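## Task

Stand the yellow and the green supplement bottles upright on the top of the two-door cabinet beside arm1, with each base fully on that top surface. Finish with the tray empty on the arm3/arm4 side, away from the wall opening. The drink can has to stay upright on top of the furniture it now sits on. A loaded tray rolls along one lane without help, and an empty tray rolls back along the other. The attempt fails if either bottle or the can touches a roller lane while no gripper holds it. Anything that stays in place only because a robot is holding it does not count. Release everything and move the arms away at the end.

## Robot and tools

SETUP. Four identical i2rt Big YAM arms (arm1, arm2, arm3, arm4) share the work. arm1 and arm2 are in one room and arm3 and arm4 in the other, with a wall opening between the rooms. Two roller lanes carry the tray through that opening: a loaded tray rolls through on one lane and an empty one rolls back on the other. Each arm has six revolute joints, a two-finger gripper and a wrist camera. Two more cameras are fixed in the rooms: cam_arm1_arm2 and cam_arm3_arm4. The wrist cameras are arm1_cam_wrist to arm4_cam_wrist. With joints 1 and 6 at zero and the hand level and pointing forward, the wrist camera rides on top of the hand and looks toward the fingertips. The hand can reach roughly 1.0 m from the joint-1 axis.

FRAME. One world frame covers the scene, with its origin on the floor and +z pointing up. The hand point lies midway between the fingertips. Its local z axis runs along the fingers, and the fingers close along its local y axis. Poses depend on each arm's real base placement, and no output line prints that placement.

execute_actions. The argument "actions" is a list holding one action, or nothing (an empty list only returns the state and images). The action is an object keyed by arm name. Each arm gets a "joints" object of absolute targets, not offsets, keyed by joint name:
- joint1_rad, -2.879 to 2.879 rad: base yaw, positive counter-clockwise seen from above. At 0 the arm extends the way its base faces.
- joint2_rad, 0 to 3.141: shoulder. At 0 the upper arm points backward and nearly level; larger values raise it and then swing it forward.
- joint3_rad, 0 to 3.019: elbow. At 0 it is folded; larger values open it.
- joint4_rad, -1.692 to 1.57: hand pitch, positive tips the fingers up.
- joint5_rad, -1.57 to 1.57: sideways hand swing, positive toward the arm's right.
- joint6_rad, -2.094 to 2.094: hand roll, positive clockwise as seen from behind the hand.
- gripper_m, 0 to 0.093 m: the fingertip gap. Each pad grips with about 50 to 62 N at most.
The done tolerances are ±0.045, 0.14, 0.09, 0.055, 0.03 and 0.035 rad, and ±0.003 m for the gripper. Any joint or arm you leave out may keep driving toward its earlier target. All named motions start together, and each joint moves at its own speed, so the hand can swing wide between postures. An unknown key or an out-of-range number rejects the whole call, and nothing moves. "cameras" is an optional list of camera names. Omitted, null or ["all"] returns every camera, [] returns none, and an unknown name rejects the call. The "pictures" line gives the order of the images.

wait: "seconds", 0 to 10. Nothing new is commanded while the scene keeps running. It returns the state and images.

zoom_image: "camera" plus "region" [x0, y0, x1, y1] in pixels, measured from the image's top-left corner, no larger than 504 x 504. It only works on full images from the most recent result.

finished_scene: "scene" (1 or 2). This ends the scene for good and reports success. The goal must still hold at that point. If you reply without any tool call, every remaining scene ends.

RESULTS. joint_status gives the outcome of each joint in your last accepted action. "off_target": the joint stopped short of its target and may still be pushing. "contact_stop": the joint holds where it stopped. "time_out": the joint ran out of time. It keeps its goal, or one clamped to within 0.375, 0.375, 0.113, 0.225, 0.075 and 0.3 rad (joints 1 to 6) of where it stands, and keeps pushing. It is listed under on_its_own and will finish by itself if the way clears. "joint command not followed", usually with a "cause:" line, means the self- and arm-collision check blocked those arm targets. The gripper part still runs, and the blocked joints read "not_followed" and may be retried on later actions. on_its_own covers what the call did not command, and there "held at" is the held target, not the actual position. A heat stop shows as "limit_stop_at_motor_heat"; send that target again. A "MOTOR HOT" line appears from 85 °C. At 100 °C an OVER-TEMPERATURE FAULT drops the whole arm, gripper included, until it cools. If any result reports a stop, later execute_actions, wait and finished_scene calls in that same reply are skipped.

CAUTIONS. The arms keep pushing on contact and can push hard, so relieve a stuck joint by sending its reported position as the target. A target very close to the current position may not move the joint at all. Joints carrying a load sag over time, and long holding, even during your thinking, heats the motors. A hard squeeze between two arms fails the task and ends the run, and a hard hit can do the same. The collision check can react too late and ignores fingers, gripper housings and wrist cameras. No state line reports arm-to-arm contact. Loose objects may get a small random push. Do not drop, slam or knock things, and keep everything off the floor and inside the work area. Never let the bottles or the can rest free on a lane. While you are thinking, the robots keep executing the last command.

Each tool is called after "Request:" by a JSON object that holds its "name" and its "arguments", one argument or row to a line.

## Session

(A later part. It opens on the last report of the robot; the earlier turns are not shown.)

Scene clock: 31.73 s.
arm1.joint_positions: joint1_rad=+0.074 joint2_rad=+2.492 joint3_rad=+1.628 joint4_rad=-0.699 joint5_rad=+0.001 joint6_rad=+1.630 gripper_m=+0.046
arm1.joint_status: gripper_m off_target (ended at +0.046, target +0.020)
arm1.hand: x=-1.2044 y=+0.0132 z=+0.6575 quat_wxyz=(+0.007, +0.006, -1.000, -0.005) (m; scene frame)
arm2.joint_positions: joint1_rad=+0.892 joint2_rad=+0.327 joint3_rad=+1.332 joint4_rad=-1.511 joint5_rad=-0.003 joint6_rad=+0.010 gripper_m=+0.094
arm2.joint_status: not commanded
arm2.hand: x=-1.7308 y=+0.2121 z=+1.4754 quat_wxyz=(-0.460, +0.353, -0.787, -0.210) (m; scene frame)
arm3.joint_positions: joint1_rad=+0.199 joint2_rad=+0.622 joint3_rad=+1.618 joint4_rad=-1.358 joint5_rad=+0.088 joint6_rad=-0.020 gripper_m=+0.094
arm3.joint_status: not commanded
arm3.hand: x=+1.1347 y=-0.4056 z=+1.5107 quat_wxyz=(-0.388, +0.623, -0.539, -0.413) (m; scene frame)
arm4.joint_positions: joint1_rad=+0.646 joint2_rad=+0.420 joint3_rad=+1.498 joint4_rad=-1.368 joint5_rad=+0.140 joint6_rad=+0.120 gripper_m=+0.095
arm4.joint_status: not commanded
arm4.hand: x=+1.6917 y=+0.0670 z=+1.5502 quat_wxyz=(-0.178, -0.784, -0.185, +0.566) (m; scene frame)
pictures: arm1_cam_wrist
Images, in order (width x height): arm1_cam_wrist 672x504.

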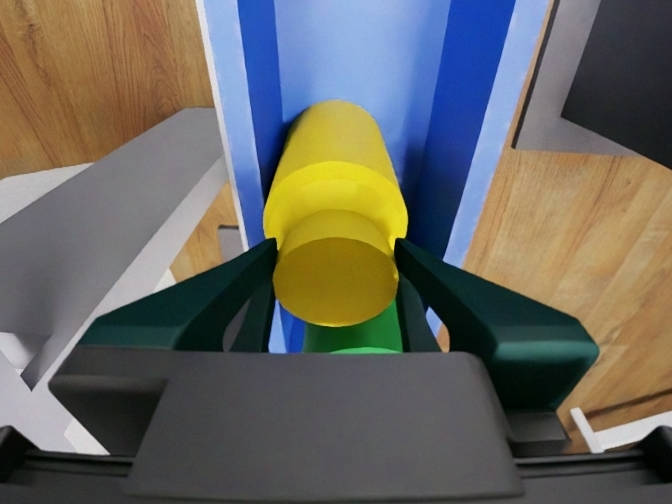

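Request:
{"name": "execute_actions", "arguments": {
  "actions": [
    {"arm1":{"joints":{"joint2_rad":1.82,"joint3_rad":1.58,"joint4_rad":-1.31}}}
  ],
  "cameras": ["arm1_cam_wrist","cam_arm1_arm2"]
}}

Request:
{"name": "execute_actions", "arguments": {
  "actions": [
    {"arm1":{"joints":{"joint1_rad":-1.3,"joint6_rad":0}}}
  ],
  "cameras": ["arm1_cam_wrist","cam_arm1_arm2"]
}}

Scene clock: 33.77 s.
arm1.joint_positions: joint1_rad=+0.074 joint2_rad=+1.810 joint3_rad=+1.568 joint4_rad=-1.303 joint5_rad=+0.001 joint6_rad=+1.629 gripper_m=+0.046
arm1.joint_status: all done
arm1.hand: x=-1.1945 y=-0.0466 z=+1.0329 quat_wxyz=(+0.008, +0.007, -1.000, -0.013) (m; scene frame)
arm2.joint_positions: joint1_rad=+0.892 joint2_rad=+0.327 joint3_rad=+1.332 joint4_rad=-1.511 joint5_rad=-0.003 joint6_rad=+0.010 gripper_m=+0.094
arm2.joint_status: not commanded
arm2.hand: x=-1.7308 y=+0.2121 z=+1.4754 quat_wxyz=(-0.460, +0.353, -0.787, -0.210) (m; scene frame)
arm3.joint_positions: joint1_rad=+0.199 joint2_rad=+0.622 joint3_rad=+1.618 joint4_rad=-1.358 joint5_rad=+0.088 joint6_rad=-0.020 gripper_m=+0.094
arm3.joint_status: not commanded
arm3.hand: x=+1.1347 y=-0.4056 z=+1.5107 quat_wxyz=(-0.388, +0.623, -0.539, -0.413) (m; scene frame)
arm4.joint_positions: joint1_rad=+0.646 joint2_rad=+0.420 joint3_rad=+1.498 joint4_rad=-1.368 joint5_rad=+0.140 joint6_rad=+0.120 gripper_m=+0.095
arm4.joint_status: not commanded
arm4.hand: x=+1.6917 y=+0.0670 z=+1.5502 quat_wxyz=(-0.178, -0.784, -0.185, +0.566) (m; scene frame)
pictures: arm1_cam_wrist, cam_arm1_arm2
Images, in order (width x height): arm1_cam_wrist 672x504, cam_arm1_arm2 672x504.

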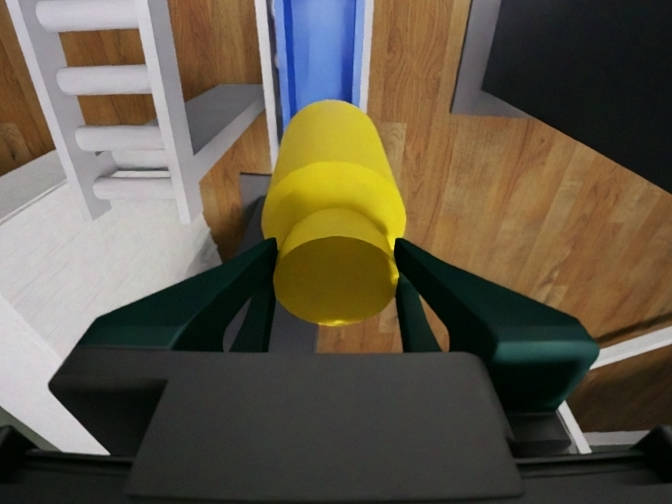

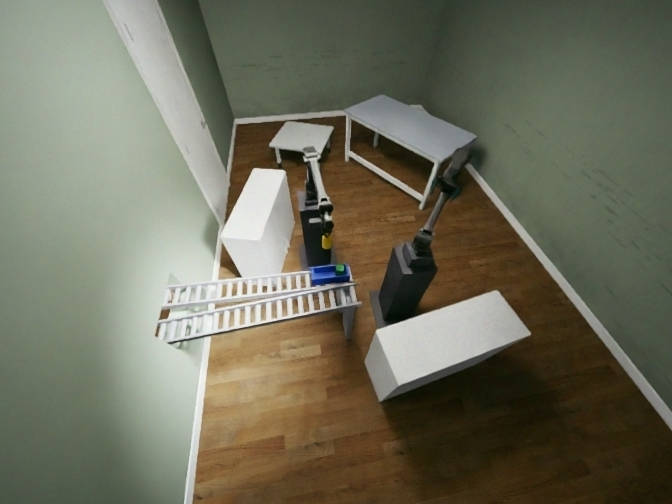

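Scene clock: 35.93 s.
arm1.joint_positions: joint1_rad=-1.304 joint2_rad=+1.811 joint3_rad=+1.568 joint4_rad=-1.303 joint5_rad=+0.001 joint6_rad=+0.011 gripper_m=+0.046
arm1.joint_status: all done
arm1.hand: x=-0.6199 y=-0.4557 z=+1.0236 quat_wxyz=(-0.005, +0.127, -0.992, -0.002) (m; scene frame)
arm2.joint_positions: joint1_rad=+0.892 joint2_rad=+0.327 joint3_rad=+1.332 joint4_rad=-1.511 joint5_rad=-0.003 joint6_rad=+0.010 gripper_m=+0.094
arm2.joint_status: not commanded
arm2.hand: x=-1.7308 y=+0.2121 z=+1.4754 quat_wxyz=(-0.460, +0.353, -0.787, -0.210) (m; scene frame)
arm3.joint_positions: joint1_rad=+0.199 joint2_rad=+0.622 joint3_rad=+1.618 joint4_rad=-1.358 joint5_rad=+0.088 joint6_rad=-0.020 gripper_m=+0.094
arm3.joint_status: not commanded
arm3.hand: x=+1.1347 y=-0.4056 z=+1.5107 quat_wxyz=(-0.388, +0.623, -0.539, -0.413) (m; scene frame)
arm4.joint_positions: joint1_rad=+0.646 joint2_rad=+0.420 joint3_rad=+1.498 joint4_rad=-1.368 joint5_rad=+0.140 joint6_rad=+0.120 gripper_m=+0.095
arm4.joint_status: not commanded
arm4.hand: x=+1.6917 y=+0.0670 z=+1.5502 quat_wxyz=(-0.178, -0.784, -0.185, +0.566) (m; scene frame)
pictures: arm1_cam_wrist, cam_arm1_arm2
Images, in order (width x height): arm1_cam_wrist 672x504, cam_arm1_arm2 672x504.

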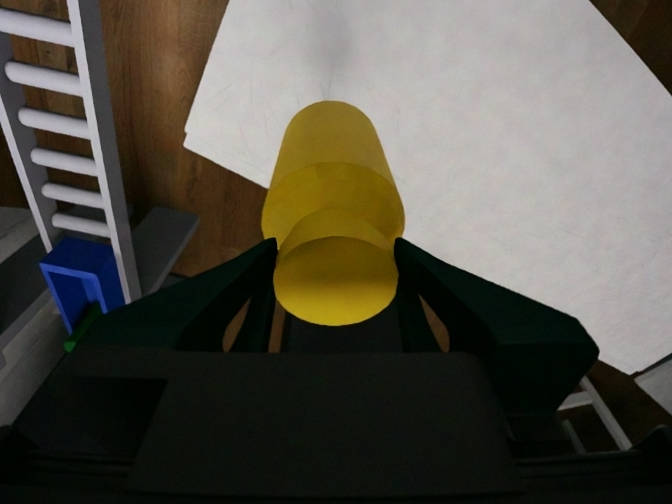

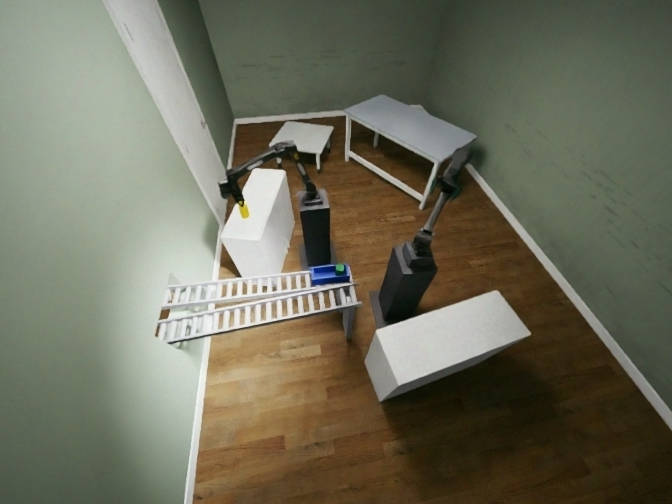

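Request:
{"name": "execute_actions", "arguments": {
  "actions": [
    {"arm1":{"joints":{"joint1_rad":-1.75,"joint2_rad":1.95,"joint3_rad":1.55,"joint4_rad":-1.17}}}
  ],
  "cameras": ["arm1_cam_wrist","cam_arm1_arm2"]
}}

Scene clock: 38.10 s.
arm1.joint_positions: joint1_rad=-1.750 joint2_rad=+1.967 joint3_rad=+1.536 joint4_rad=-1.174 joint5_rad=+0.000 joint6_rad=+0.008 gripper_m=+0.046
arm1.joint_status: all done
arm1.hand: x=-0.5973 y=-0.7034 z=+0.9269 quat_wxyz=(+0.024, -0.095, -0.995, -0.001) (m; scene frame)
arm2.joint_positions: joint1_rad=+0.892 joint2_rad=+0.327 joint3_rad=+1.332 joint4_rad=-1.511 joint5_rad=-0.003 joint6_rad=+0.010 gripper_m=+0.094
arm2.joint_status: not commanded
arm2.hand: x=-1.7308 y=+0.2121 z=+1.4754 quat_wxyz=(-0.460, +0.353, -0.787, -0.210) (m; scene frame)
arm3.joint_positions: joint1_rad=+0.199 joint2_rad=+0.622 joint3_rad=+1.618 joint4_rad=-1.358 joint5_rad=+0.088 joint6_rad=-0.020 gripper_m=+0.094
arm3.joint_status: not commanded
arm3.hand: x=+1.1347 y=-0.4056 z=+1.5107 quat_wxyz=(-0.388, +0.623, -0.539, -0.413) (m; scene frame)
arm4.joint_positions: joint1_rad=+0.646 joint2_rad=+0.420 joint3_rad=+1.498 joint4_rad=-1.368 joint5_rad=+0.140 joint6_rad=+0.120 gripper_m=+0.095
arm4.joint_status: not commanded
arm4.hand: x=+1.6917 y=+0.0670 z=+1.5502 quat_wxyz=(-0.178, -0.784, -0.185, +0.566) (m; scene frame)
pictures: arm1_cam_wrist, cam_arm1_arm2
Images, in order (width x height): arm1_cam_wrist 672x504, cam_arm1_arm2 672x504.

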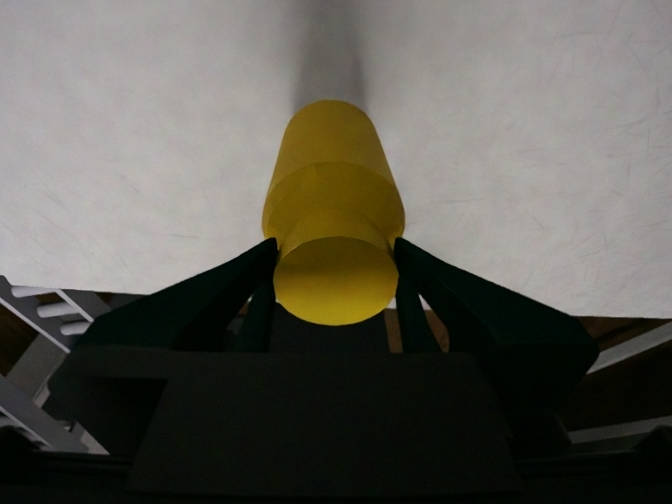

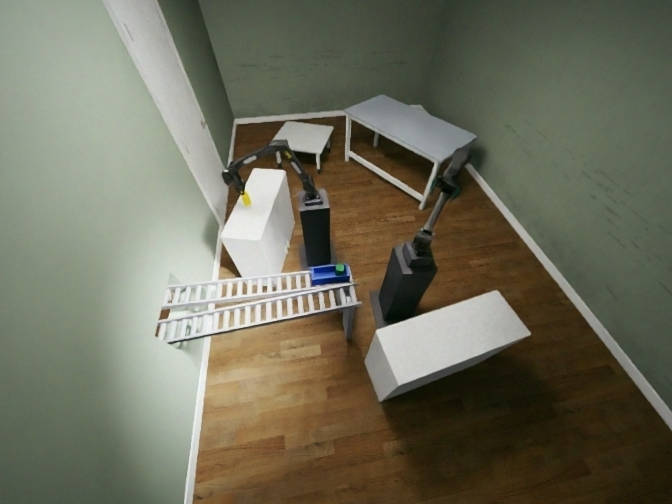

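Request:
{"name": "execute_actions", "arguments": {
  "actions": [
    {"arm1":{"joints":{"joint2_rad":2.03,"joint4_rad":-1.09}}}
  ],
  "cameras": ["arm1_cam_wrist"]
}}

Scene clock: 39.43 s.
arm1.joint_positions: joint1_rad=-1.750 joint2_rad=+2.018 joint3_rad=+1.536 joint4_rad=-1.099 joint5_rad=+0.000 joint6_rad=+0.008 gripper_m=+0.046
arm1.joint_status: all done
arm1.hand: x=-0.5845 y=-0.7058 z=+0.8982 quat_wxyz=(+0.013, -0.095, -0.995, +0.000) (m; scene frame)
arm2.joint_positions: joint1_rad=+0.892 joint2_rad=+0.327 joint3_rad=+1.332 joint4_rad=-1.511 joint5_rad=-0.003 joint6_rad=+0.010 gripper_m=+0.094
arm2.joint_status: not commanded
arm2.hand: x=-1.7308 y=+0.2121 z=+1.4754 quat_wxyz=(-0.460, +0.353, -0.787, -0.210) (m; scene frame)
arm3.joint_positions: joint1_rad=+0.199 joint2_rad=+0.622 joint3_rad=+1.618 joint4_rad=-1.358 joint5_rad=+0.088 joint6_rad=-0.020 gripper_m=+0.094
arm3.joint_status: not commanded
arm3.hand: x=+1.1347 y=-0.4056 z=+1.5107 quat_wxyz=(-0.388, +0.623, -0.539, -0.413) (m; scene frame)
arm4.joint_positions: joint1_rad=+0.646 joint2_rad=+0.420 joint3_rad=+1.498 joint4_rad=-1.368 joint5_rad=+0.140 joint6_rad=+0.120 gripper_m=+0.095
arm4.joint_status: not commanded
arm4.hand: x=+1.6917 y=+0.0670 z=+1.5502 quat_wxyz=(-0.178, -0.784, -0.185, +0.566) (m; scene frame)
pictures: arm1_cam_wrist
Images, in order (width x height): arm1_cam_wrist 672x504.

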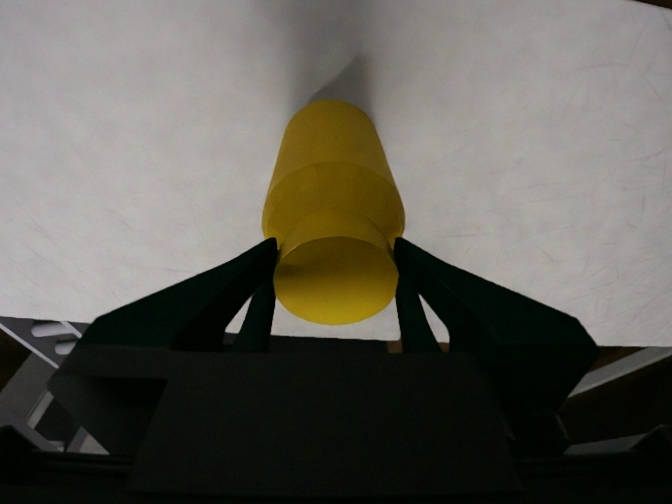

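Request:
{"name": "execute_actions", "arguments": {
  "actions": [
    {"arm1":{"joints":{"joint2_rad":2.06,"joint4_rad":-1.06}}}
  ],
  "cameras": ["arm1_cam_wrist","cam_arm1_arm2"]
}}

Scene clock: 40.30 s.
arm1.joint_positions: joint1_rad=-1.750 joint2_rad=+2.032 joint3_rad=+1.536 joint4_rad=-1.070 joint5_rad=+0.000 joint6_rad=+0.008 gripper_m=+0.046
arm1.joint_status: all done
arm1.hand: x=-0.5790 y=-0.7068 z=+0.8901 quat_wxyz=(+0.005, -0.095, -0.995, +0.001) (m; scene frame)
arm2.joint_positions: joint1_rad=+0.892 joint2_rad=+0.327 joint3_rad=+1.332 joint4_rad=-1.511 joint5_rad=-0.003 joint6_rad=+0.010 gripper_m=+0.094
arm2.joint_status: not commanded
arm2.hand: x=-1.7308 y=+0.2121 z=+1.4754 quat_wxyz=(-0.460, +0.353, -0.787, -0.210) (m; scene frame)
arm3.joint_positions: joint1_rad=+0.199 joint2_rad=+0.622 joint3_rad=+1.618 joint4_rad=-1.358 joint5_rad=+0.088 joint6_rad=-0.020 gripper_m=+0.094
arm3.joint_status: not commanded
arm3.hand: x=+1.1347 y=-0.4056 z=+1.5107 quat_wxyz=(-0.388, +0.623, -0.539, -0.413) (m; scene frame)
arm4.joint_positions: joint1_rad=+0.646 joint2_rad=+0.420 joint3_rad=+1.498 joint4_rad=-1.368 joint5_rad=+0.140 joint6_rad=+0.120 gripper_m=+0.095
arm4.joint_status: not commanded
arm4.hand: x=+1.6917 y=+0.0670 z=+1.5502 quat_wxyz=(-0.178, -0.784, -0.185, +0.566) (m; scene frame)
pictures: arm1_cam_wrist, cam_arm1_arm2
Images, in order (width x height): arm1_cam_wrist 672x504, cam_arm1_arm2 672x504.

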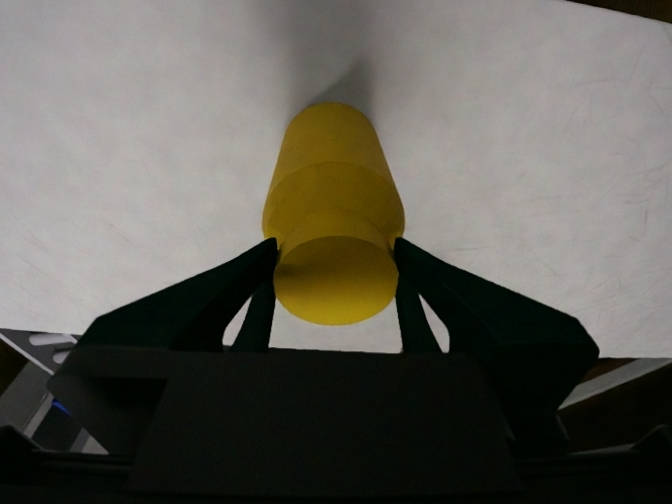

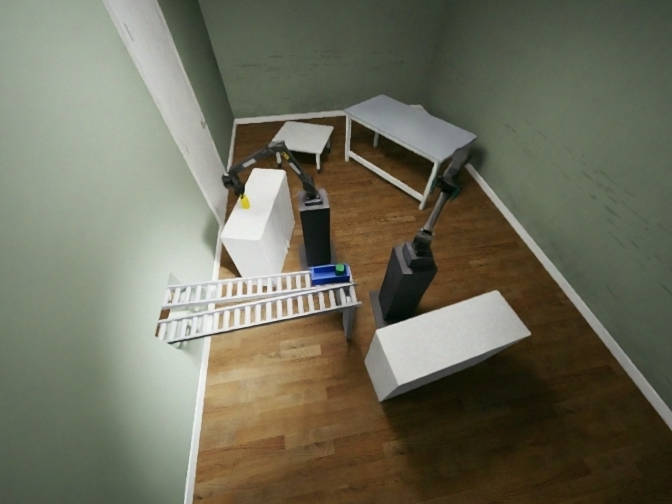

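Request:
{"name": "execute_actions", "arguments": {
  "actions": [
    {"arm1":{"joints":{"joint2_rad":2.085,"joint4_rad":-1.05}}}
  ],
  "cameras": ["arm1_cam_wrist"]
}}

Scene clock: 41.17 s.
arm1.joint_positions: joint1_rad=-1.750 joint2_rad=+2.033 joint3_rad=+1.536 joint4_rad=-1.064 joint5_rad=+0.000 joint6_rad=+0.008 gripper_m=+0.046
arm1.joint_status: all done
arm1.hand: x=-0.5779 y=-0.7070 z=+0.8895 quat_wxyz=(+0.003, -0.095, -0.995, +0.001) (m; scene frame)
arm2.joint_positions: joint1_rad=+0.892 joint2_rad=+0.327 joint3_rad=+1.332 joint4_rad=-1.511 joint5_rad=-0.003 joint6_rad=+0.010 gripper_m=+0.094
arm2.joint_status: not commanded
arm2.hand: x=-1.7308 y=+0.2121 z=+1.4754 quat_wxyz=(-0.460, +0.353, -0.787, -0.210) (m; scene frame)
arm3.joint_positions: joint1_rad=+0.199 joint2_rad=+0.622 joint3_rad=+1.618 joint4_rad=-1.358 joint5_rad=+0.088 joint6_rad=-0.020 gripper_m=+0.094
arm3.joint_status: not commanded
arm3.hand: x=+1.1347 y=-0.4056 z=+1.5107 quat_wxyz=(-0.388, +0.623, -0.539, -0.413) (m; scene frame)
arm4.joint_positions: joint1_rad=+0.646 joint2_rad=+0.420 joint3_rad=+1.498 joint4_rad=-1.368 joint5_rad=+0.140 joint6_rad=+0.120 gripper_m=+0.095
arm4.joint_status: not commanded
arm4.hand: x=+1.6917 y=+0.0670 z=+1.5502 quat_wxyz=(-0.178, -0.784, -0.185, +0.566) (m; scene frame)
pictures: arm1_cam_wrist
Images, in order (width x height): arm1_cam_wrist 672x504.

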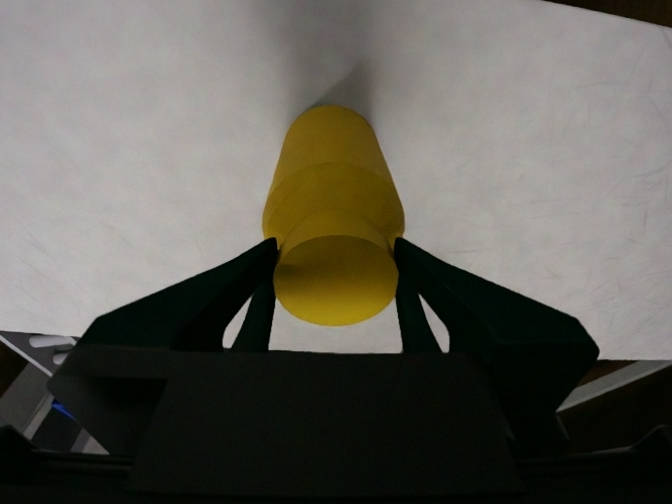

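Contact. Release.

Request:
{"name": "execute_actions", "arguments": {
  "actions": [
    {"arm1":{"joints":{"joint2_rad":2.033,"gripper_m":0.093}}}
  ],
  "cameras": ["arm1_cam_wrist"]
}}

Request:
{"name": "execute_actions", "arguments": {
  "actions": [
    {"arm1":{"joints":{"joint2_rad":1.70,"joint3_rad":1.57,"joint4_rad":-1.44}}}
  ],
  "cameras": ["arm1_cam_wrist"]
}}

Request:
{"name": "execute_actions", "arguments": {
  "actions": [
    {"arm1":{"joints":{"joint1_rad":0.16,"joint6_rad":1.72}}}
  ],
  "cameras": ["arm1_cam_wrist"]
}}

Request:
{"name": "execute_actions", "arguments": {
  "actions": [
    {"arm1":{"joints":{"joint2_rad":2.30,"joint3_rad":1.61,"joint4_rad":-0.88}}}
  ],
  "cameras": ["arm1_cam_wrist","cam_arm1_arm2"]
}}

Scene clock: 42.57 s.
arm1.joint_positions: joint1_rad=-1.750 joint2_rad=+2.033 joint3_rad=+1.536 joint4_rad=-1.061 joint5_rad=+0.000 joint6_rad=+0.008 gripper_m=+0.093
arm1.joint_status: all done
arm1.hand: x=-0.5771 y=-0.7072 z=+0.8895 quat_wxyz=(+0.001, -0.095, -0.995, +0.001) (m; scene frame)
arm2.joint_positions: joint1_rad=+0.892 joint2_rad=+0.327 joint3_rad=+1.332 joint4_rad=-1.511 joint5_rad=-0.003 joint6_rad=+0.010 gripper_m=+0.094
arm2.joint_status: not commanded
arm2.hand: x=-1.7308 y=+0.2121 z=+1.4754 quat_wxyz=(-0.460, +0.353, -0.787, -0.210) (m; scene frame)
arm3.joint_positions: joint1_rad=+0.199 joint2_rad=+0.622 joint3_rad=+1.618 joint4_rad=-1.358 joint5_rad=+0.088 joint6_rad=-0.020 gripper_m=+0.094
arm3.joint_status: not commanded
arm3.hand: x=+1.1347 y=-0.4056 z=+1.5107 quat_wxyz=(-0.388, +0.623, -0.539, -0.413) (m; scene frame)
arm4.joint_positions: joint1_rad=+0.646 joint2_rad=+0.420 joint3_rad=+1.498 joint4_rad=-1.368 joint5_rad=+0.140 joint6_rad=+0.120 gripper_m=+0.095
arm4.joint_status: not commanded
arm4.hand: x=+1.6917 y=+0.0670 z=+1.5502 quat_wxyz=(-0.178, -0.784, -0.185, +0.566) (m; scene frame)
pictures: arm1_cam_wrist
Images, in order (width x height): arm1_cam_wrist 672x504.

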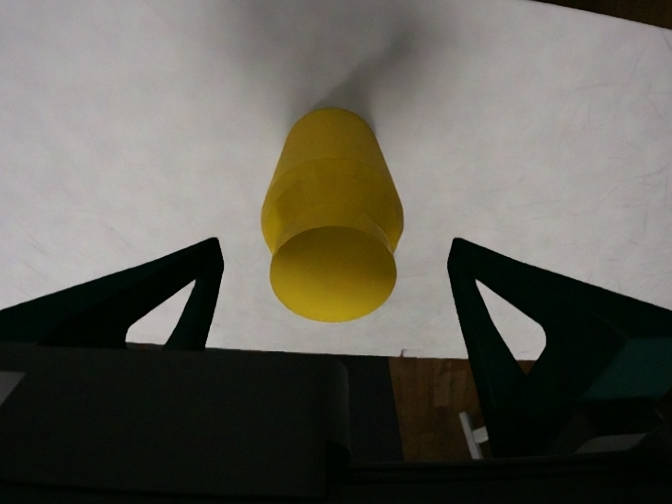

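Scene clock: 43.93 s.
arm1.joint_positions: joint1_rad=-1.750 joint2_rad=+1.675 joint3_rad=+1.557 joint4_rad=-1.432 joint5_rad=+0.000 joint6_rad=+0.008 gripper_m=+0.093
arm1.joint_status: all done
arm1.hand: x=-0.6499 y=-0.6934 z=+1.0889 quat_wxyz=(-0.003, -0.095, -0.995, +0.001) (m; scene frame)
arm2.joint_positions: joint1_rad=+0.892 joint2_rad=+0.327 joint3_rad=+1.332 joint4_rad=-1.511 joint5_rad=-0.003 joint6_rad=+0.010 gripper_m=+0.094
arm2.joint_status: not commanded
arm2.hand: x=-1.7308 y=+0.2121 z=+1.4754 quat_wxyz=(-0.460, +0.353, -0.787, -0.210) (m; scene frame)
arm3.joint_positions: joint1_rad=+0.199 joint2_rad=+0.622 joint3_rad=+1.618 joint4_rad=-1.358 joint5_rad=+0.088 joint6_rad=-0.020 gripper_m=+0.094
arm3.joint_status: not commanded
arm3.hand: x=+1.1347 y=-0.4056 z=+1.5107 quat_wxyz=(-0.388, +0.623, -0.539, -0.413) (m; scene frame)
arm4.joint_positions: joint1_rad=+0.646 joint2_rad=+0.420 joint3_rad=+1.498 joint4_rad=-1.368 joint5_rad=+0.140 joint6_rad=+0.120 gripper_m=+0.095
arm4.joint_status: not commanded
arm4.hand: x=+1.6917 y=+0.0670 z=+1.5502 quat_wxyz=(-0.178, -0.784, -0.185, +0.566) (m; scene frame)
pictures: arm1_cam_wrist
Images, in order (width x height): arm1_cam_wrist 672x504.

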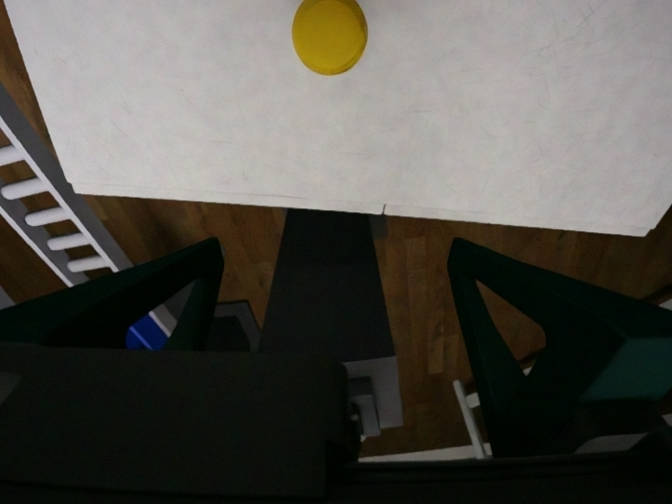

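Scene clock: 46.17 s.
arm1.joint_positions: joint1_rad=+0.164 joint2_rad=+1.687 joint3_rad=+1.557 joint4_rad=-1.432 joint5_rad=-0.001 joint6_rad=+1.710 gripper_m=+0.093
arm1.joint_status: all done
arm1.hand: x=-1.2374 y=-0.0927 z=+1.0922 quat_wxyz=(+0.009, +0.012, -1.000, -0.005) (m; scene frame)
arm2.joint_positions: joint1_rad=+0.892 joint2_rad=+0.327 joint3_rad=+1.332 joint4_rad=-1.511 joint5_rad=-0.003 joint6_rad=+0.010 gripper_m=+0.094
arm2.joint_status: not commanded
arm2.hand: x=-1.7308 y=+0.2121 z=+1.4754 quat_wxyz=(-0.460, +0.353, -0.787, -0.210) (m; scene frame)
arm3.joint_positions: joint1_rad=+0.199 joint2_rad=+0.622 joint3_rad=+1.618 joint4_rad=-1.358 joint5_rad=+0.088 joint6_rad=-0.020 gripper_m=+0.094
arm3.joint_status: not commanded
arm3.hand: x=+1.1347 y=-0.4056 z=+1.5107 quat_wxyz=(-0.388, +0.623, -0.539, -0.413) (m; scene frame)
arm4.joint_positions: joint1_rad=+0.646 joint2_rad=+0.420 joint3_rad=+1.498 joint4_rad=-1.368 joint5_rad=+0.140 joint6_rad=+0.120 gripper_m=+0.095
arm4.joint_status: not commanded
arm4.hand: x=+1.6917 y=+0.0670 z=+1.5502 quat_wxyz=(-0.178, -0.784, -0.185, +0.566) (m; scene frame)
pictures: arm1_cam_wrist
Images, in order (width x height): arm1_cam_wrist 672x504.

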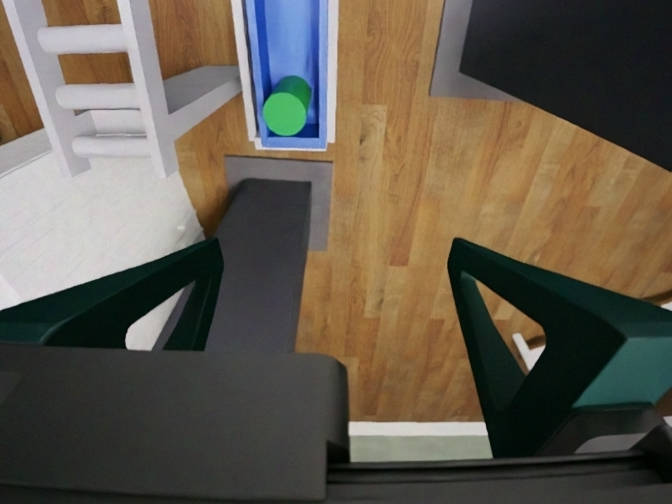

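Scene clock: 47.53 s.
arm1.joint_positions: joint1_rad=+0.164 joint2_rad=+2.322 joint3_rad=+1.587 joint4_rad=-0.889 joint5_rad=-0.001 joint6_rad=+1.711 gripper_m=+0.093
arm1.joint_status: all done
arm1.hand: x=-1.2564 y=-0.0074 z=+0.7485 quat_wxyz=(+0.004, +0.011, -1.000, +0.026) (m; scene frame)
arm2.joint_positions: joint1_rad=+0.892 joint2_rad=+0.327 joint3_rad=+1.332 joint4_rad=-1.511 joint5_rad=-0.003 joint6_rad=+0.010 gripper_m=+0.094
arm2.joint_status: not commanded
arm2.hand: x=-1.7308 y=+0.2121 z=+1.4754 quat_wxyz=(-0.460, +0.353, -0.787, -0.210) (m; scene frame)
arm3.joint_positions: joint1_rad=+0.199 joint2_rad=+0.622 joint3_rad=+1.618 joint4_rad=-1.358 joint5_rad=+0.088 joint6_rad=-0.020 gripper_m=+0.094
arm3.joint_status: not commanded
arm3.hand: x=+1.1347 y=-0.4056 z=+1.5107 quat_wxyz=(-0.388, +0.623, -0.539, -0.413) (m; scene frame)
arm4.joint_positions: joint1_rad=+0.646 joint2_rad=+0.420 joint3_rad=+1.498 joint4_rad=-1.368 joint5_rad=+0.140 joint6_rad=+0.120 gripper_m=+0.095
arm4.joint_status: not commanded
arm4.hand: x=+1.6917 y=+0.0670 z=+1.5502 quat_wxyz=(-0.178, -0.784, -0.185, +0.566) (m; scene frame)
pictures: arm1_cam_wrist, cam_arm1_arm2
Images, in order (width x height): arm1_cam_wrist 672x504, cam_arm1_arm2 672x504.

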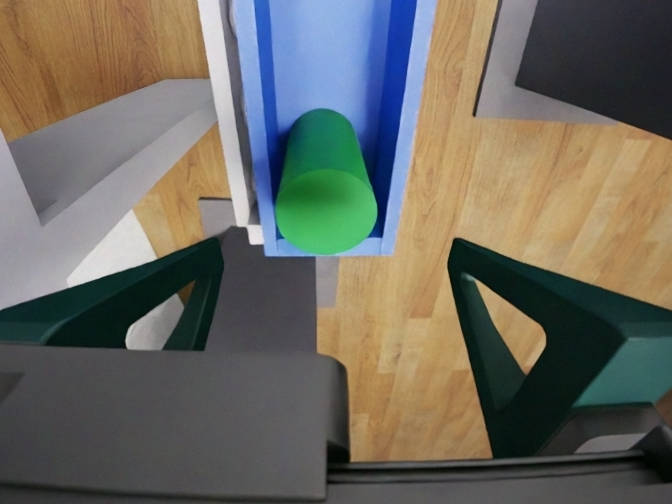

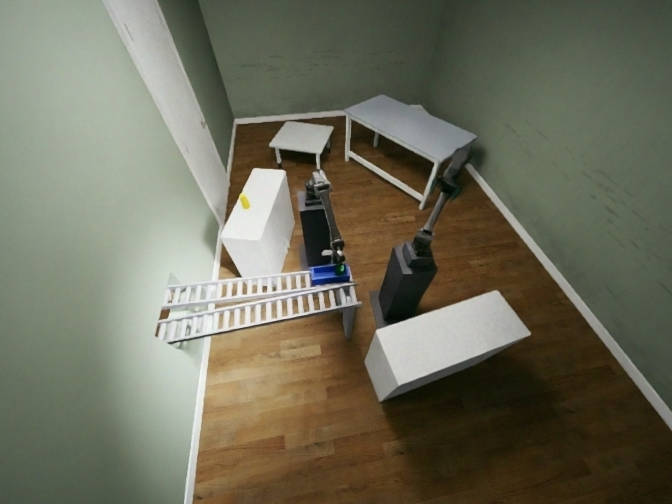

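Request:
{"name": "execute_actions", "arguments": {
  "actions": [
    {"arm1":{"joints":{"joint1_rad":0.208,"joint2_rad":2.44,"joint3_rad":1.64,"joint4_rad":-0.765,"joint6_rad":1.77}}}
  ],
  "cameras": ["arm1_cam_wrist"]
}}

Scene clock: 50.10 s.
arm1.joint_positions: joint1_rad=+0.203 joint2_rad=+2.422 joint3_rad=+1.624 joint4_rad=-0.773 joint5_rad=-0.001 joint6_rad=+1.760 gripper_m=+0.093
arm1.joint_status: all done
arm1.hand: x=-1.2835 y=+0.0060 z=+0.6993 quat_wxyz=(+0.008, +0.006, -1.000, -0.001) (m; scene frame)
arm2.joint_positions: joint1_rad=+0.892 joint2_rad=+0.327 joint3_rad=+1.332 joint4_rad=-1.511 joint5_rad=-0.003 joint6_rad=+0.010 gripper_m=+0.094
arm2.joint_status: not commanded
arm2.hand: x=-1.7308 y=+0.2121 z=+1.4754 quat_wxyz=(-0.460, +0.353, -0.787, -0.210) (m; scene frame)
arm3.joint_positions: joint1_rad=+0.199 joint2_rad=+0.622 joint3_rad=+1.618 joint4_rad=-1.358 joint5_rad=+0.088 joint6_rad=-0.020 gripper_m=+0.094
arm3.joint_status: not commanded
arm3.hand: x=+1.1347 y=-0.4056 z=+1.5107 quat_wxyz=(-0.388, +0.623, -0.539, -0.413) (m; scene frame)
arm4.joint_positions: joint1_rad=+0.646 joint2_rad=+0.420 joint3_rad=+1.498 joint4_rad=-1.368 joint5_rad=+0.140 joint6_rad=+0.120 gripper_m=+0.095
arm4.joint_status: not commanded
arm4.hand: x=+1.6917 y=+0.0670 z=+1.5502 quat_wxyz=(-0.178, -0.784, -0.185, +0.566) (m; scene frame)
pictures: arm1_cam_wrist
Images, in order (width x height): arm1_cam_wrist 672x504.

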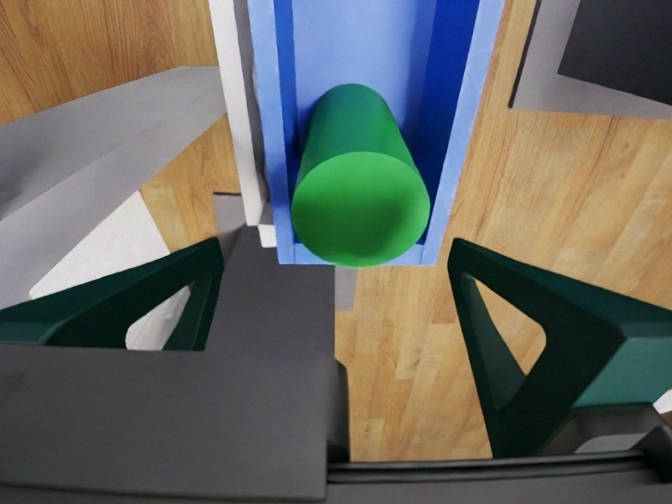

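Request:
{"name": "execute_actions", "arguments": {
  "actions": [
    {"arm1":{"joints":{"joint2_rad":2.535,"joint4_rad":-0.68}}}
  ],
  "cameras": ["arm1_cam_wrist"]
}}

Scene clock: 51.33 s.
arm1.joint_positions: joint1_rad=+0.203 joint2_rad=+2.476 joint3_rad=+1.626 joint4_rad=-0.698 joint5_rad=-0.004 joint6_rad=+1.762 gripper_m=+0.093
arm1.joint_status: all done
arm1.hand: x=-1.2846 y=+0.0071 z=+0.6675 quat_wxyz=(+0.011, +0.005, -1.000, -0.011) (m; scene frame)
arm2.joint_positions: joint1_rad=+0.892 joint2_rad=+0.327 joint3_rad=+1.332 joint4_rad=-1.511 joint5_rad=-0.003 joint6_rad=+0.010 gripper_m=+0.094
arm2.joint_status: not commanded
arm2.hand: x=-1.7308 y=+0.2121 z=+1.4754 quat_wxyz=(-0.460, +0.353, -0.787, -0.210) (m; scene frame)
arm3.joint_positions: joint1_rad=+0.199 joint2_rad=+0.622 joint3_rad=+1.618 joint4_rad=-1.358 joint5_rad=+0.088 joint6_rad=-0.020 gripper_m=+0.094
arm3.joint_status: not commanded
arm3.hand: x=+1.1347 y=-0.4056 z=+1.5107 quat_wxyz=(-0.388, +0.623, -0.539, -0.413) (m; scene frame)
arm4.joint_positions: joint1_rad=+0.646 joint2_rad=+0.420 joint3_rad=+1.498 joint4_rad=-1.368 joint5_rad=+0.140 joint6_rad=+0.120 gripper_m=+0.095
arm4.joint_status: not commanded
arm4.hand: x=+1.6917 y=+0.0670 z=+1.5502 quat_wxyz=(-0.178, -0.784, -0.185, +0.566) (m; scene frame)
pictures: arm1_cam_wrist
Images, in order (width x height): arm1_cam_wrist 672x504.

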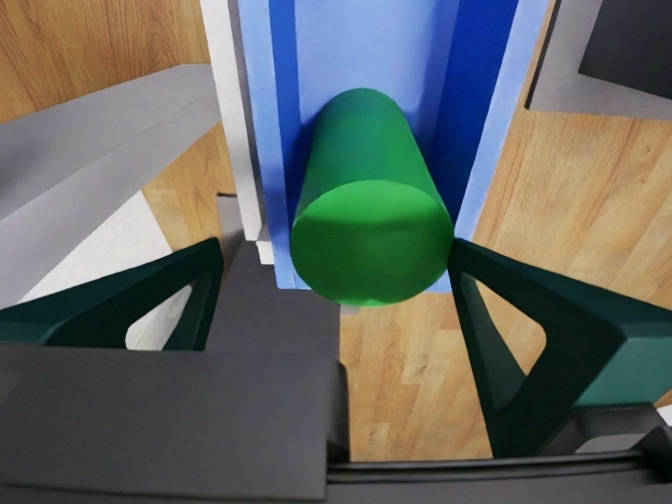

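Request:
{"name": "execute_actions", "arguments": {
  "actions": [
    {"arm1":{"joints":{"joint2_rad":2.49,"joint3_rad":1.57,"joint4_rad":-0.665}}}
  ],
  "cameras": ["arm1_cam_wrist"]
}}

Scene clock: 52.57 s.
arm1.joint_positions: joint1_rad=+0.203 joint2_rad=+2.461 joint3_rad=+1.584 joint4_rad=-0.679 joint5_rad=-0.004 joint6_rad=+1.763 gripper_m=+0.093
arm1.joint_status: all done
arm1.hand: x=-1.2822 y=-0.0051 z=+0.6659 quat_wxyz=(+0.011, +0.004, -1.000, -0.008) (m; scene frame)
arm2.joint_positions: joint1_rad=+0.892 joint2_rad=+0.327 joint3_rad=+1.332 joint4_rad=-1.511 joint5_rad=-0.003 joint6_rad=+0.010 gripper_m=+0.094
arm2.joint_status: not commanded
arm2.hand: x=-1.7308 y=+0.2121 z=+1.4754 quat_wxyz=(-0.460, +0.353, -0.787, -0.210) (m; scene frame)
arm3.joint_positions: joint1_rad=+0.199 joint2_rad=+0.622 joint3_rad=+1.618 joint4_rad=-1.358 joint5_rad=+0.088 joint6_rad=-0.020 gripper_m=+0.094
arm3.joint_status: not commanded
arm3.hand: x=+1.1347 y=-0.4056 z=+1.5107 quat_wxyz=(-0.388, +0.623, -0.539, -0.413) (m; scene frame)
arm4.joint_positions: joint1_rad=+0.646 joint2_rad=+0.420 joint3_rad=+1.498 joint4_rad=-1.368 joint5_rad=+0.140 joint6_rad=+0.120 gripper_m=+0.095
arm4.joint_status: not commanded
arm4.hand: x=+1.6917 y=+0.0670 z=+1.5502 quat_wxyz=(-0.178, -0.784, -0.185, +0.566) (m; scene frame)
pictures: arm1_cam_wrist
Images, in order (width x height): arm1_cam_wrist 672x504.

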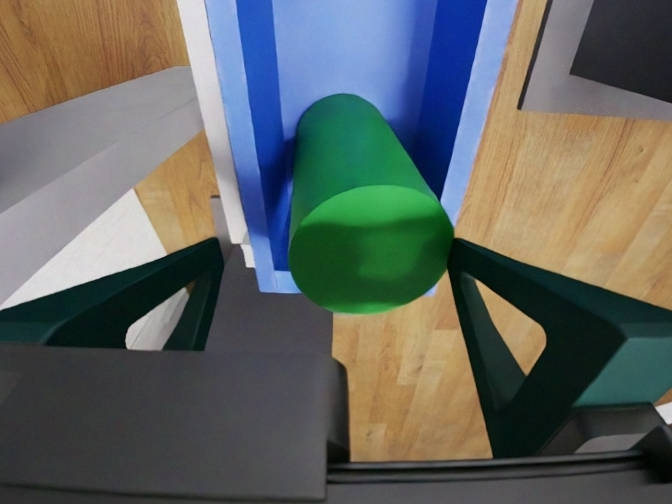

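Request:
{"name": "execute_actions", "arguments": {
  "actions": [
    {"arm1":{"joints":{"joint2_rad":2.38,"joint4_rad":-0.775}}}
  ],
  "cameras": ["arm1_cam_wrist"]
}}

Scene clock: 53.87 s.
arm1.joint_positions: joint1_rad=+0.203 joint2_rad=+2.396 joint3_rad=+1.564 joint4_rad=-0.766 joint5_rad=-0.002 joint6_rad=+1.763 gripper_m=+0.093
arm1.joint_status: all done
arm1.hand: x=-1.2794 y=-0.0153 z=+0.6984 quat_wxyz=(+0.006, +0.004, -1.000, +0.013) (m; scene frame)
arm2.joint_positions: joint1_rad=+0.892 joint2_rad=+0.327 joint3_rad=+1.332 joint4_rad=-1.511 joint5_rad=-0.003 joint6_rad=+0.010 gripper_m=+0.094
arm2.joint_status: not commanded
arm2.hand: x=-1.7308 y=+0.2121 z=+1.4754 quat_wxyz=(-0.460, +0.353, -0.787, -0.210) (m; scene frame)
arm3.joint_positions: joint1_rad=+0.199 joint2_rad=+0.622 joint3_rad=+1.618 joint4_rad=-1.358 joint5_rad=+0.088 joint6_rad=-0.020 gripper_m=+0.094
arm3.joint_status: not commanded
arm3.hand: x=+1.1347 y=-0.4056 z=+1.5107 quat_wxyz=(-0.388, +0.623, -0.539, -0.413) (m; scene frame)
arm4.joint_positions: joint1_rad=+0.646 joint2_rad=+0.420 joint3_rad=+1.498 joint4_rad=-1.368 joint5_rad=+0.140 joint6_rad=+0.120 gripper_m=+0.095
arm4.joint_status: not commanded
arm4.hand: x=+1.6917 y=+0.0670 z=+1.5502 quat_wxyz=(-0.178, -0.784, -0.185, +0.566) (m; scene frame)
pictures: arm1_cam_wrist
Images, in order (width x height): arm1_cam_wrist 672x504.

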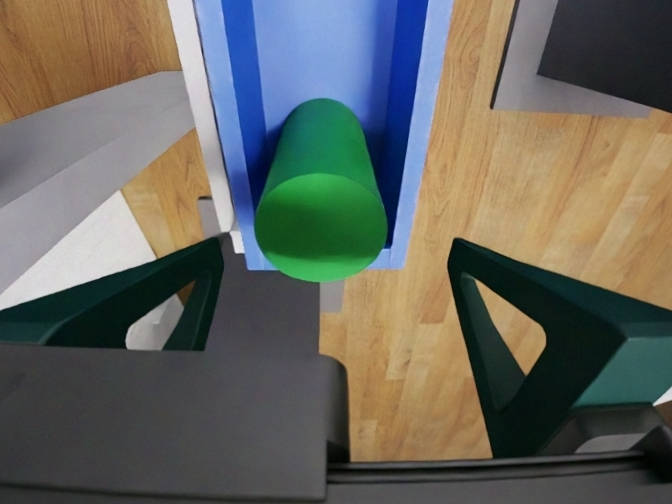

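Request:
{"name": "execute_actions", "arguments": {
  "actions": [
    {"arm1":{"joints":{"joint1_rad":0.224,"joint2_rad":2.47,"joint3_rad":1.625,"joint4_rad":-0.72,"joint6_rad":1.78}}}
  ],
  "cameras": ["arm1_cam_wrist"]
}}

Scene clock: 55.53 s.
arm1.joint_positions: joint1_rad=+0.210 joint2_rad=+2.433 joint3_rad=+1.602 joint4_rad=-0.727 joint5_rad=-0.002 joint6_rad=+1.770 gripper_m=+0.093
arm1.joint_status: all done
arm1.hand: x=-1.2874 y=+0.0011 z=+0.6868 quat_wxyz=(+0.010, +0.004, -1.000, -0.006) (m; scene frame)
arm2.joint_positions: joint1_rad=+0.892 joint2_rad=+0.327 joint3_rad=+1.332 joint4_rad=-1.511 joint5_rad=-0.003 joint6_rad=+0.010 gripper_m=+0.094
arm2.joint_status: not commanded
arm2.hand: x=-1.7308 y=+0.2121 z=+1.4754 quat_wxyz=(-0.460, +0.353, -0.787, -0.210) (m; scene frame)
arm3.joint_positions: joint1_rad=+0.199 joint2_rad=+0.622 joint3_rad=+1.618 joint4_rad=-1.358 joint5_rad=+0.088 joint6_rad=-0.020 gripper_m=+0.094
arm3.joint_status: not commanded
arm3.hand: x=+1.1347 y=-0.4056 z=+1.5107 quat_wxyz=(-0.388, +0.623, -0.539, -0.413) (m; scene frame)
arm4.joint_positions: joint1_rad=+0.646 joint2_rad=+0.420 joint3_rad=+1.498 joint4_rad=-1.368 joint5_rad=+0.140 joint6_rad=+0.120 gripper_m=+0.095
arm4.joint_status: not commanded
arm4.hand: x=+1.6917 y=+0.0670 z=+1.5502 quat_wxyz=(-0.178, -0.784, -0.185, +0.566) (m; scene frame)
pictures: arm1_cam_wrist
Images, in order (width x height): arm1_cam_wrist 672x504.

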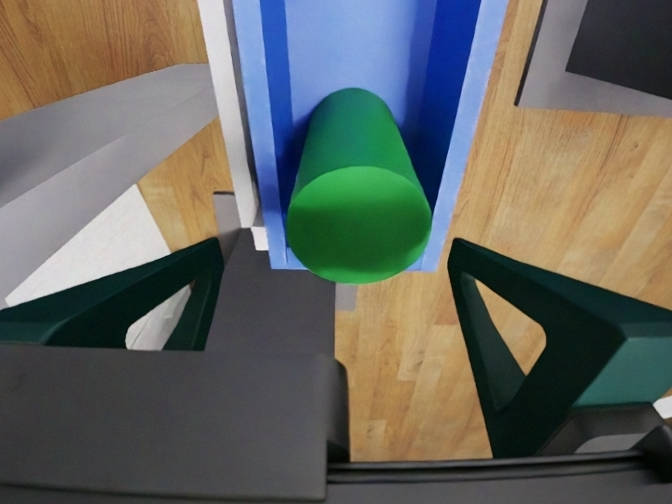

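Request:
{"name": "execute_actions", "arguments": {
  "actions": [
    {"arm1":{"joints":{"joint2_rad":2.433,"joint3_rad":1.555,"joint4_rad":-0.70}}}
  ],
  "cameras": ["arm1_cam_wrist"]
}}

Scene clock: 56.83 s.
arm1.joint_positions: joint1_rad=+0.210 joint2_rad=+2.433 joint3_rad=+1.549 joint4_rad=-0.707 joint5_rad=-0.002 joint6_rad=+1.770 gripper_m=+0.093
arm1.joint_status: all done
arm1.hand: x=-1.2828 y=-0.0219 z=+0.6734 quat_wxyz=(+0.007, +0.004, -1.000, +0.010) (m; scene frame)
arm2.joint_positions: joint1_rad=+0.892 joint2_rad=+0.327 joint3_rad=+1.332 joint4_rad=-1.511 joint5_rad=-0.003 joint6_rad=+0.010 gripper_m=+0.094
arm2.joint_status: not commanded
arm2.hand: x=-1.7308 y=+0.2121 z=+1.4754 quat_wxyz=(-0.460, +0.353, -0.787, -0.210) (m; scene frame)
arm3.joint_positions: joint1_rad=+0.199 joint2_rad=+0.622 joint3_rad=+1.618 joint4_rad=-1.358 joint5_rad=+0.088 joint6_rad=-0.020 gripper_m=+0.094
arm3.joint_status: not commanded
arm3.hand: x=+1.1347 y=-0.4056 z=+1.5107 quat_wxyz=(-0.388, +0.623, -0.539, -0.413) (m; scene frame)
arm4.joint_positions: joint1_rad=+0.646 joint2_rad=+0.420 joint3_rad=+1.498 joint4_rad=-1.368 joint5_rad=+0.140 joint6_rad=+0.120 gripper_m=+0.095
arm4.joint_status: not commanded
arm4.hand: x=+1.6917 y=+0.0670 z=+1.5502 quat_wxyz=(-0.178, -0.784, -0.185, +0.566) (m; scene frame)
pictures: arm1_cam_wrist
Images, in order (width x height): arm1_cam_wrist 672x504.

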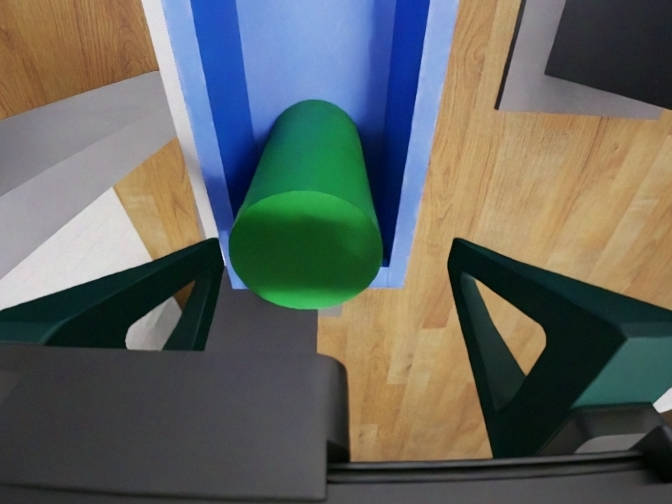

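Request:
{"name": "execute_actions", "arguments": {
  "actions": [
    {"arm1":{"joints":{"joint4_rad":-0.655}}}
  ],
  "cameras": ["arm1_cam_wrist"]
}}

Scene clock: 57.93 s.
arm1.joint_positions: joint1_rad=+0.210 joint2_rad=+2.433 joint3_rad=+1.549 joint4_rad=-0.666 joint5_rad=-0.002 joint6_rad=+1.770 gripper_m=+0.093
arm1.joint_status: all done
arm1.hand: x=-1.2849 y=-0.0120 z=+0.6735 quat_wxyz=(+0.011, +0.004, -1.000, -0.010) (m; scene frame)
arm2.joint_positions: joint1_rad=+0.892 joint2_rad=+0.327 joint3_rad=+1.332 joint4_rad=-1.511 joint5_rad=-0.003 joint6_rad=+0.010 gripper_m=+0.094
arm2.joint_status: not commanded
arm2.hand: x=-1.7308 y=+0.2121 z=+1.4754 quat_wxyz=(-0.460, +0.353, -0.787, -0.210) (m; scene frame)
arm3.joint_positions: joint1_rad=+0.199 joint2_rad=+0.622 joint3_rad=+1.618 joint4_rad=-1.358 joint5_rad=+0.088 joint6_rad=-0.020 gripper_m=+0.094
arm3.joint_status: not commanded
arm3.hand: x=+1.1347 y=-0.4056 z=+1.5107 quat_wxyz=(-0.388, +0.623, -0.539, -0.413) (m; scene frame)
arm4.joint_positions: joint1_rad=+0.646 joint2_rad=+0.420 joint3_rad=+1.498 joint4_rad=-1.368 joint5_rad=+0.140 joint6_rad=+0.120 gripper_m=+0.095
arm4.joint_status: not commanded
arm4.hand: x=+1.6917 y=+0.0670 z=+1.5502 quat_wxyz=(-0.178, -0.784, -0.185, +0.566) (m; scene frame)
pictures: arm1_cam_wrist
Images, in order (width x height): arm1_cam_wrist 672x504.

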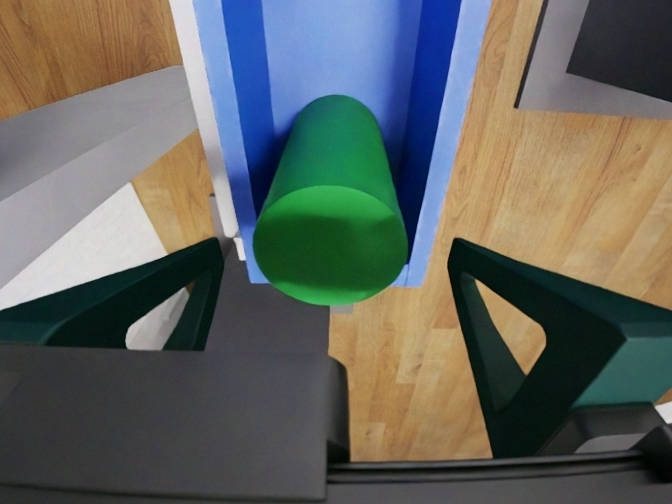

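Request:
{"name": "execute_actions", "arguments": {
  "actions": [
    {"arm1":{"joints":{"joint2_rad":2.505,"joint4_rad":-0.605}}}
  ],
  "cameras": ["arm1_cam_wrist"]
}}

Scene clock: 60.63 s.
arm1.joint_positions: joint1_rad=+0.210 joint2_rad=+2.474 joint3_rad=+1.549 joint4_rad=-0.615 joint5_rad=-0.002 joint6_rad=+1.770 gripper_m=+0.093
arm1.joint_status: all done
arm1.hand: x=-1.2848 y=-0.0142 z=+0.6500 quat_wxyz=(+0.012, +0.004, -1.000, -0.015) (m; scene frame)
arm2.joint_positions: joint1_rad=+0.892 joint2_rad=+0.327 joint3_rad=+1.332 joint4_rad=-1.511 joint5_rad=-0.003 joint6_rad=+0.010 gripper_m=+0.094
arm2.joint_status: not commanded
arm2.hand: x=-1.7308 y=+0.2121 z=+1.4754 quat_wxyz=(-0.460, +0.353, -0.787, -0.210) (m; scene frame)
arm3.joint_positions: joint1_rad=+0.199 joint2_rad=+0.622 joint3_rad=+1.618 joint4_rad=-1.358 joint5_rad=+0.088 joint6_rad=-0.020 gripper_m=+0.094
arm3.joint_status: not commanded
arm3.hand: x=+1.1347 y=-0.4056 z=+1.5107 quat_wxyz=(-0.388, +0.623, -0.539, -0.413) (m; scene frame)
arm4.joint_positions: joint1_rad=+0.646 joint2_rad=+0.420 joint3_rad=+1.498 joint4_rad=-1.368 joint5_rad=+0.140 joint6_rad=+0.120 gripper_m=+0.095
arm4.joint_status: not commanded
arm4.hand: x=+1.6917 y=+0.0670 z=+1.5502 quat_wxyz=(-0.178, -0.784, -0.185, +0.566) (m; scene frame)
pictures: arm1_cam_wrist
Images, in order (width x height): arm1_cam_wrist 672x504.

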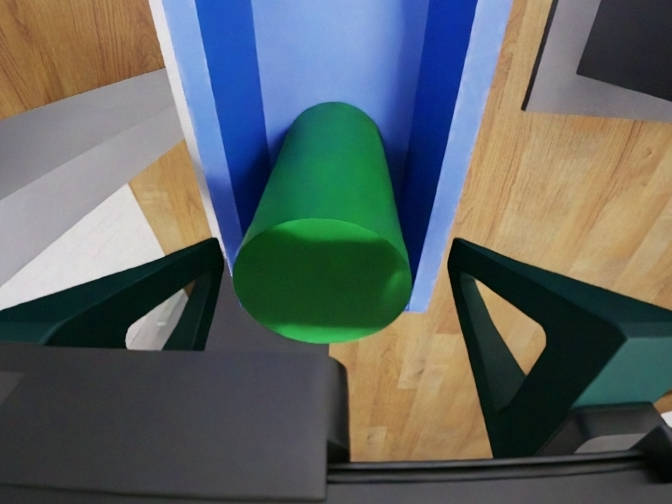

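Request:
{"name": "execute_actions", "arguments": {
  "actions": [
    {"arm1":{"joints":{"gripper_m":0.03}}}
  ],
  "cameras": ["arm1_cam_wrist"]
}}

Scene clock: 61.57 s.
arm1.joint_positions: joint1_rad=+0.211 joint2_rad=+2.474 joint3_rad=+1.549 joint4_rad=-0.612 joint5_rad=-0.002 joint6_rad=+1.771 gripper_m=+0.066
arm1.joint_status: gripper_m off_target (ended at +0.066, target +0.030)
arm1.hand: x=-1.2851 y=-0.0136 z=+0.6500 quat_wxyz=(+0.012, +0.004, -1.000, -0.017) (m; scene frame)
arm2.joint_positions: joint1_rad=+0.892 joint2_rad=+0.327 joint3_rad=+1.332 joint4_rad=-1.511 joint5_rad=-0.003 joint6_rad=+0.010 gripper_m=+0.094
arm2.joint_status: not commanded
arm2.hand: x=-1.7308 y=+0.2121 z=+1.4754 quat_wxyz=(-0.460, +0.353, -0.787, -0.210) (m; scene frame)
arm3.joint_positions: joint1_rad=+0.199 joint2_rad=+0.622 joint3_rad=+1.618 joint4_rad=-1.358 joint5_rad=+0.088 joint6_rad=-0.020 gripper_m=+0.094
arm3.joint_status: not commanded
arm3.hand: x=+1.1347 y=-0.4056 z=+1.5107 quat_wxyz=(-0.388, +0.623, -0.539, -0.413) (m; scene frame)
arm4.joint_positions: joint1_rad=+0.646 joint2_rad=+0.420 joint3_rad=+1.498 joint4_rad=-1.368 joint5_rad=+0.140 joint6_rad=+0.120 gripper_m=+0.095
arm4.joint_status: not commanded
arm4.hand: x=+1.6917 y=+0.0670 z=+1.5502 quat_wxyz=(-0.178, -0.784, -0.185, +0.566) (m; scene frame)
pictures: arm1_cam_wrist
Images, in order (width x height): arm1_cam_wrist 672x504.

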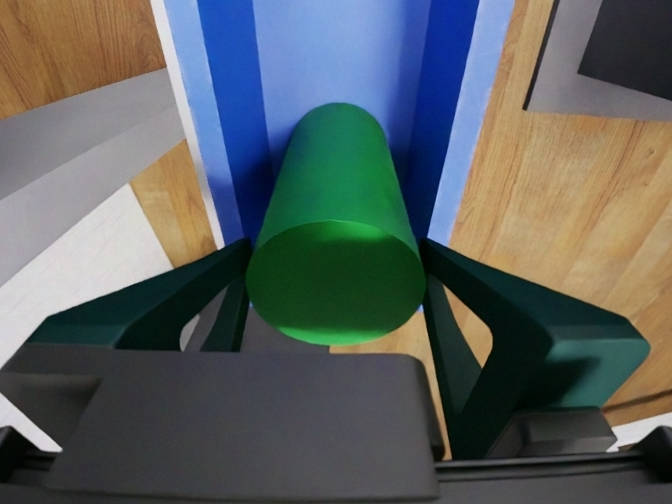

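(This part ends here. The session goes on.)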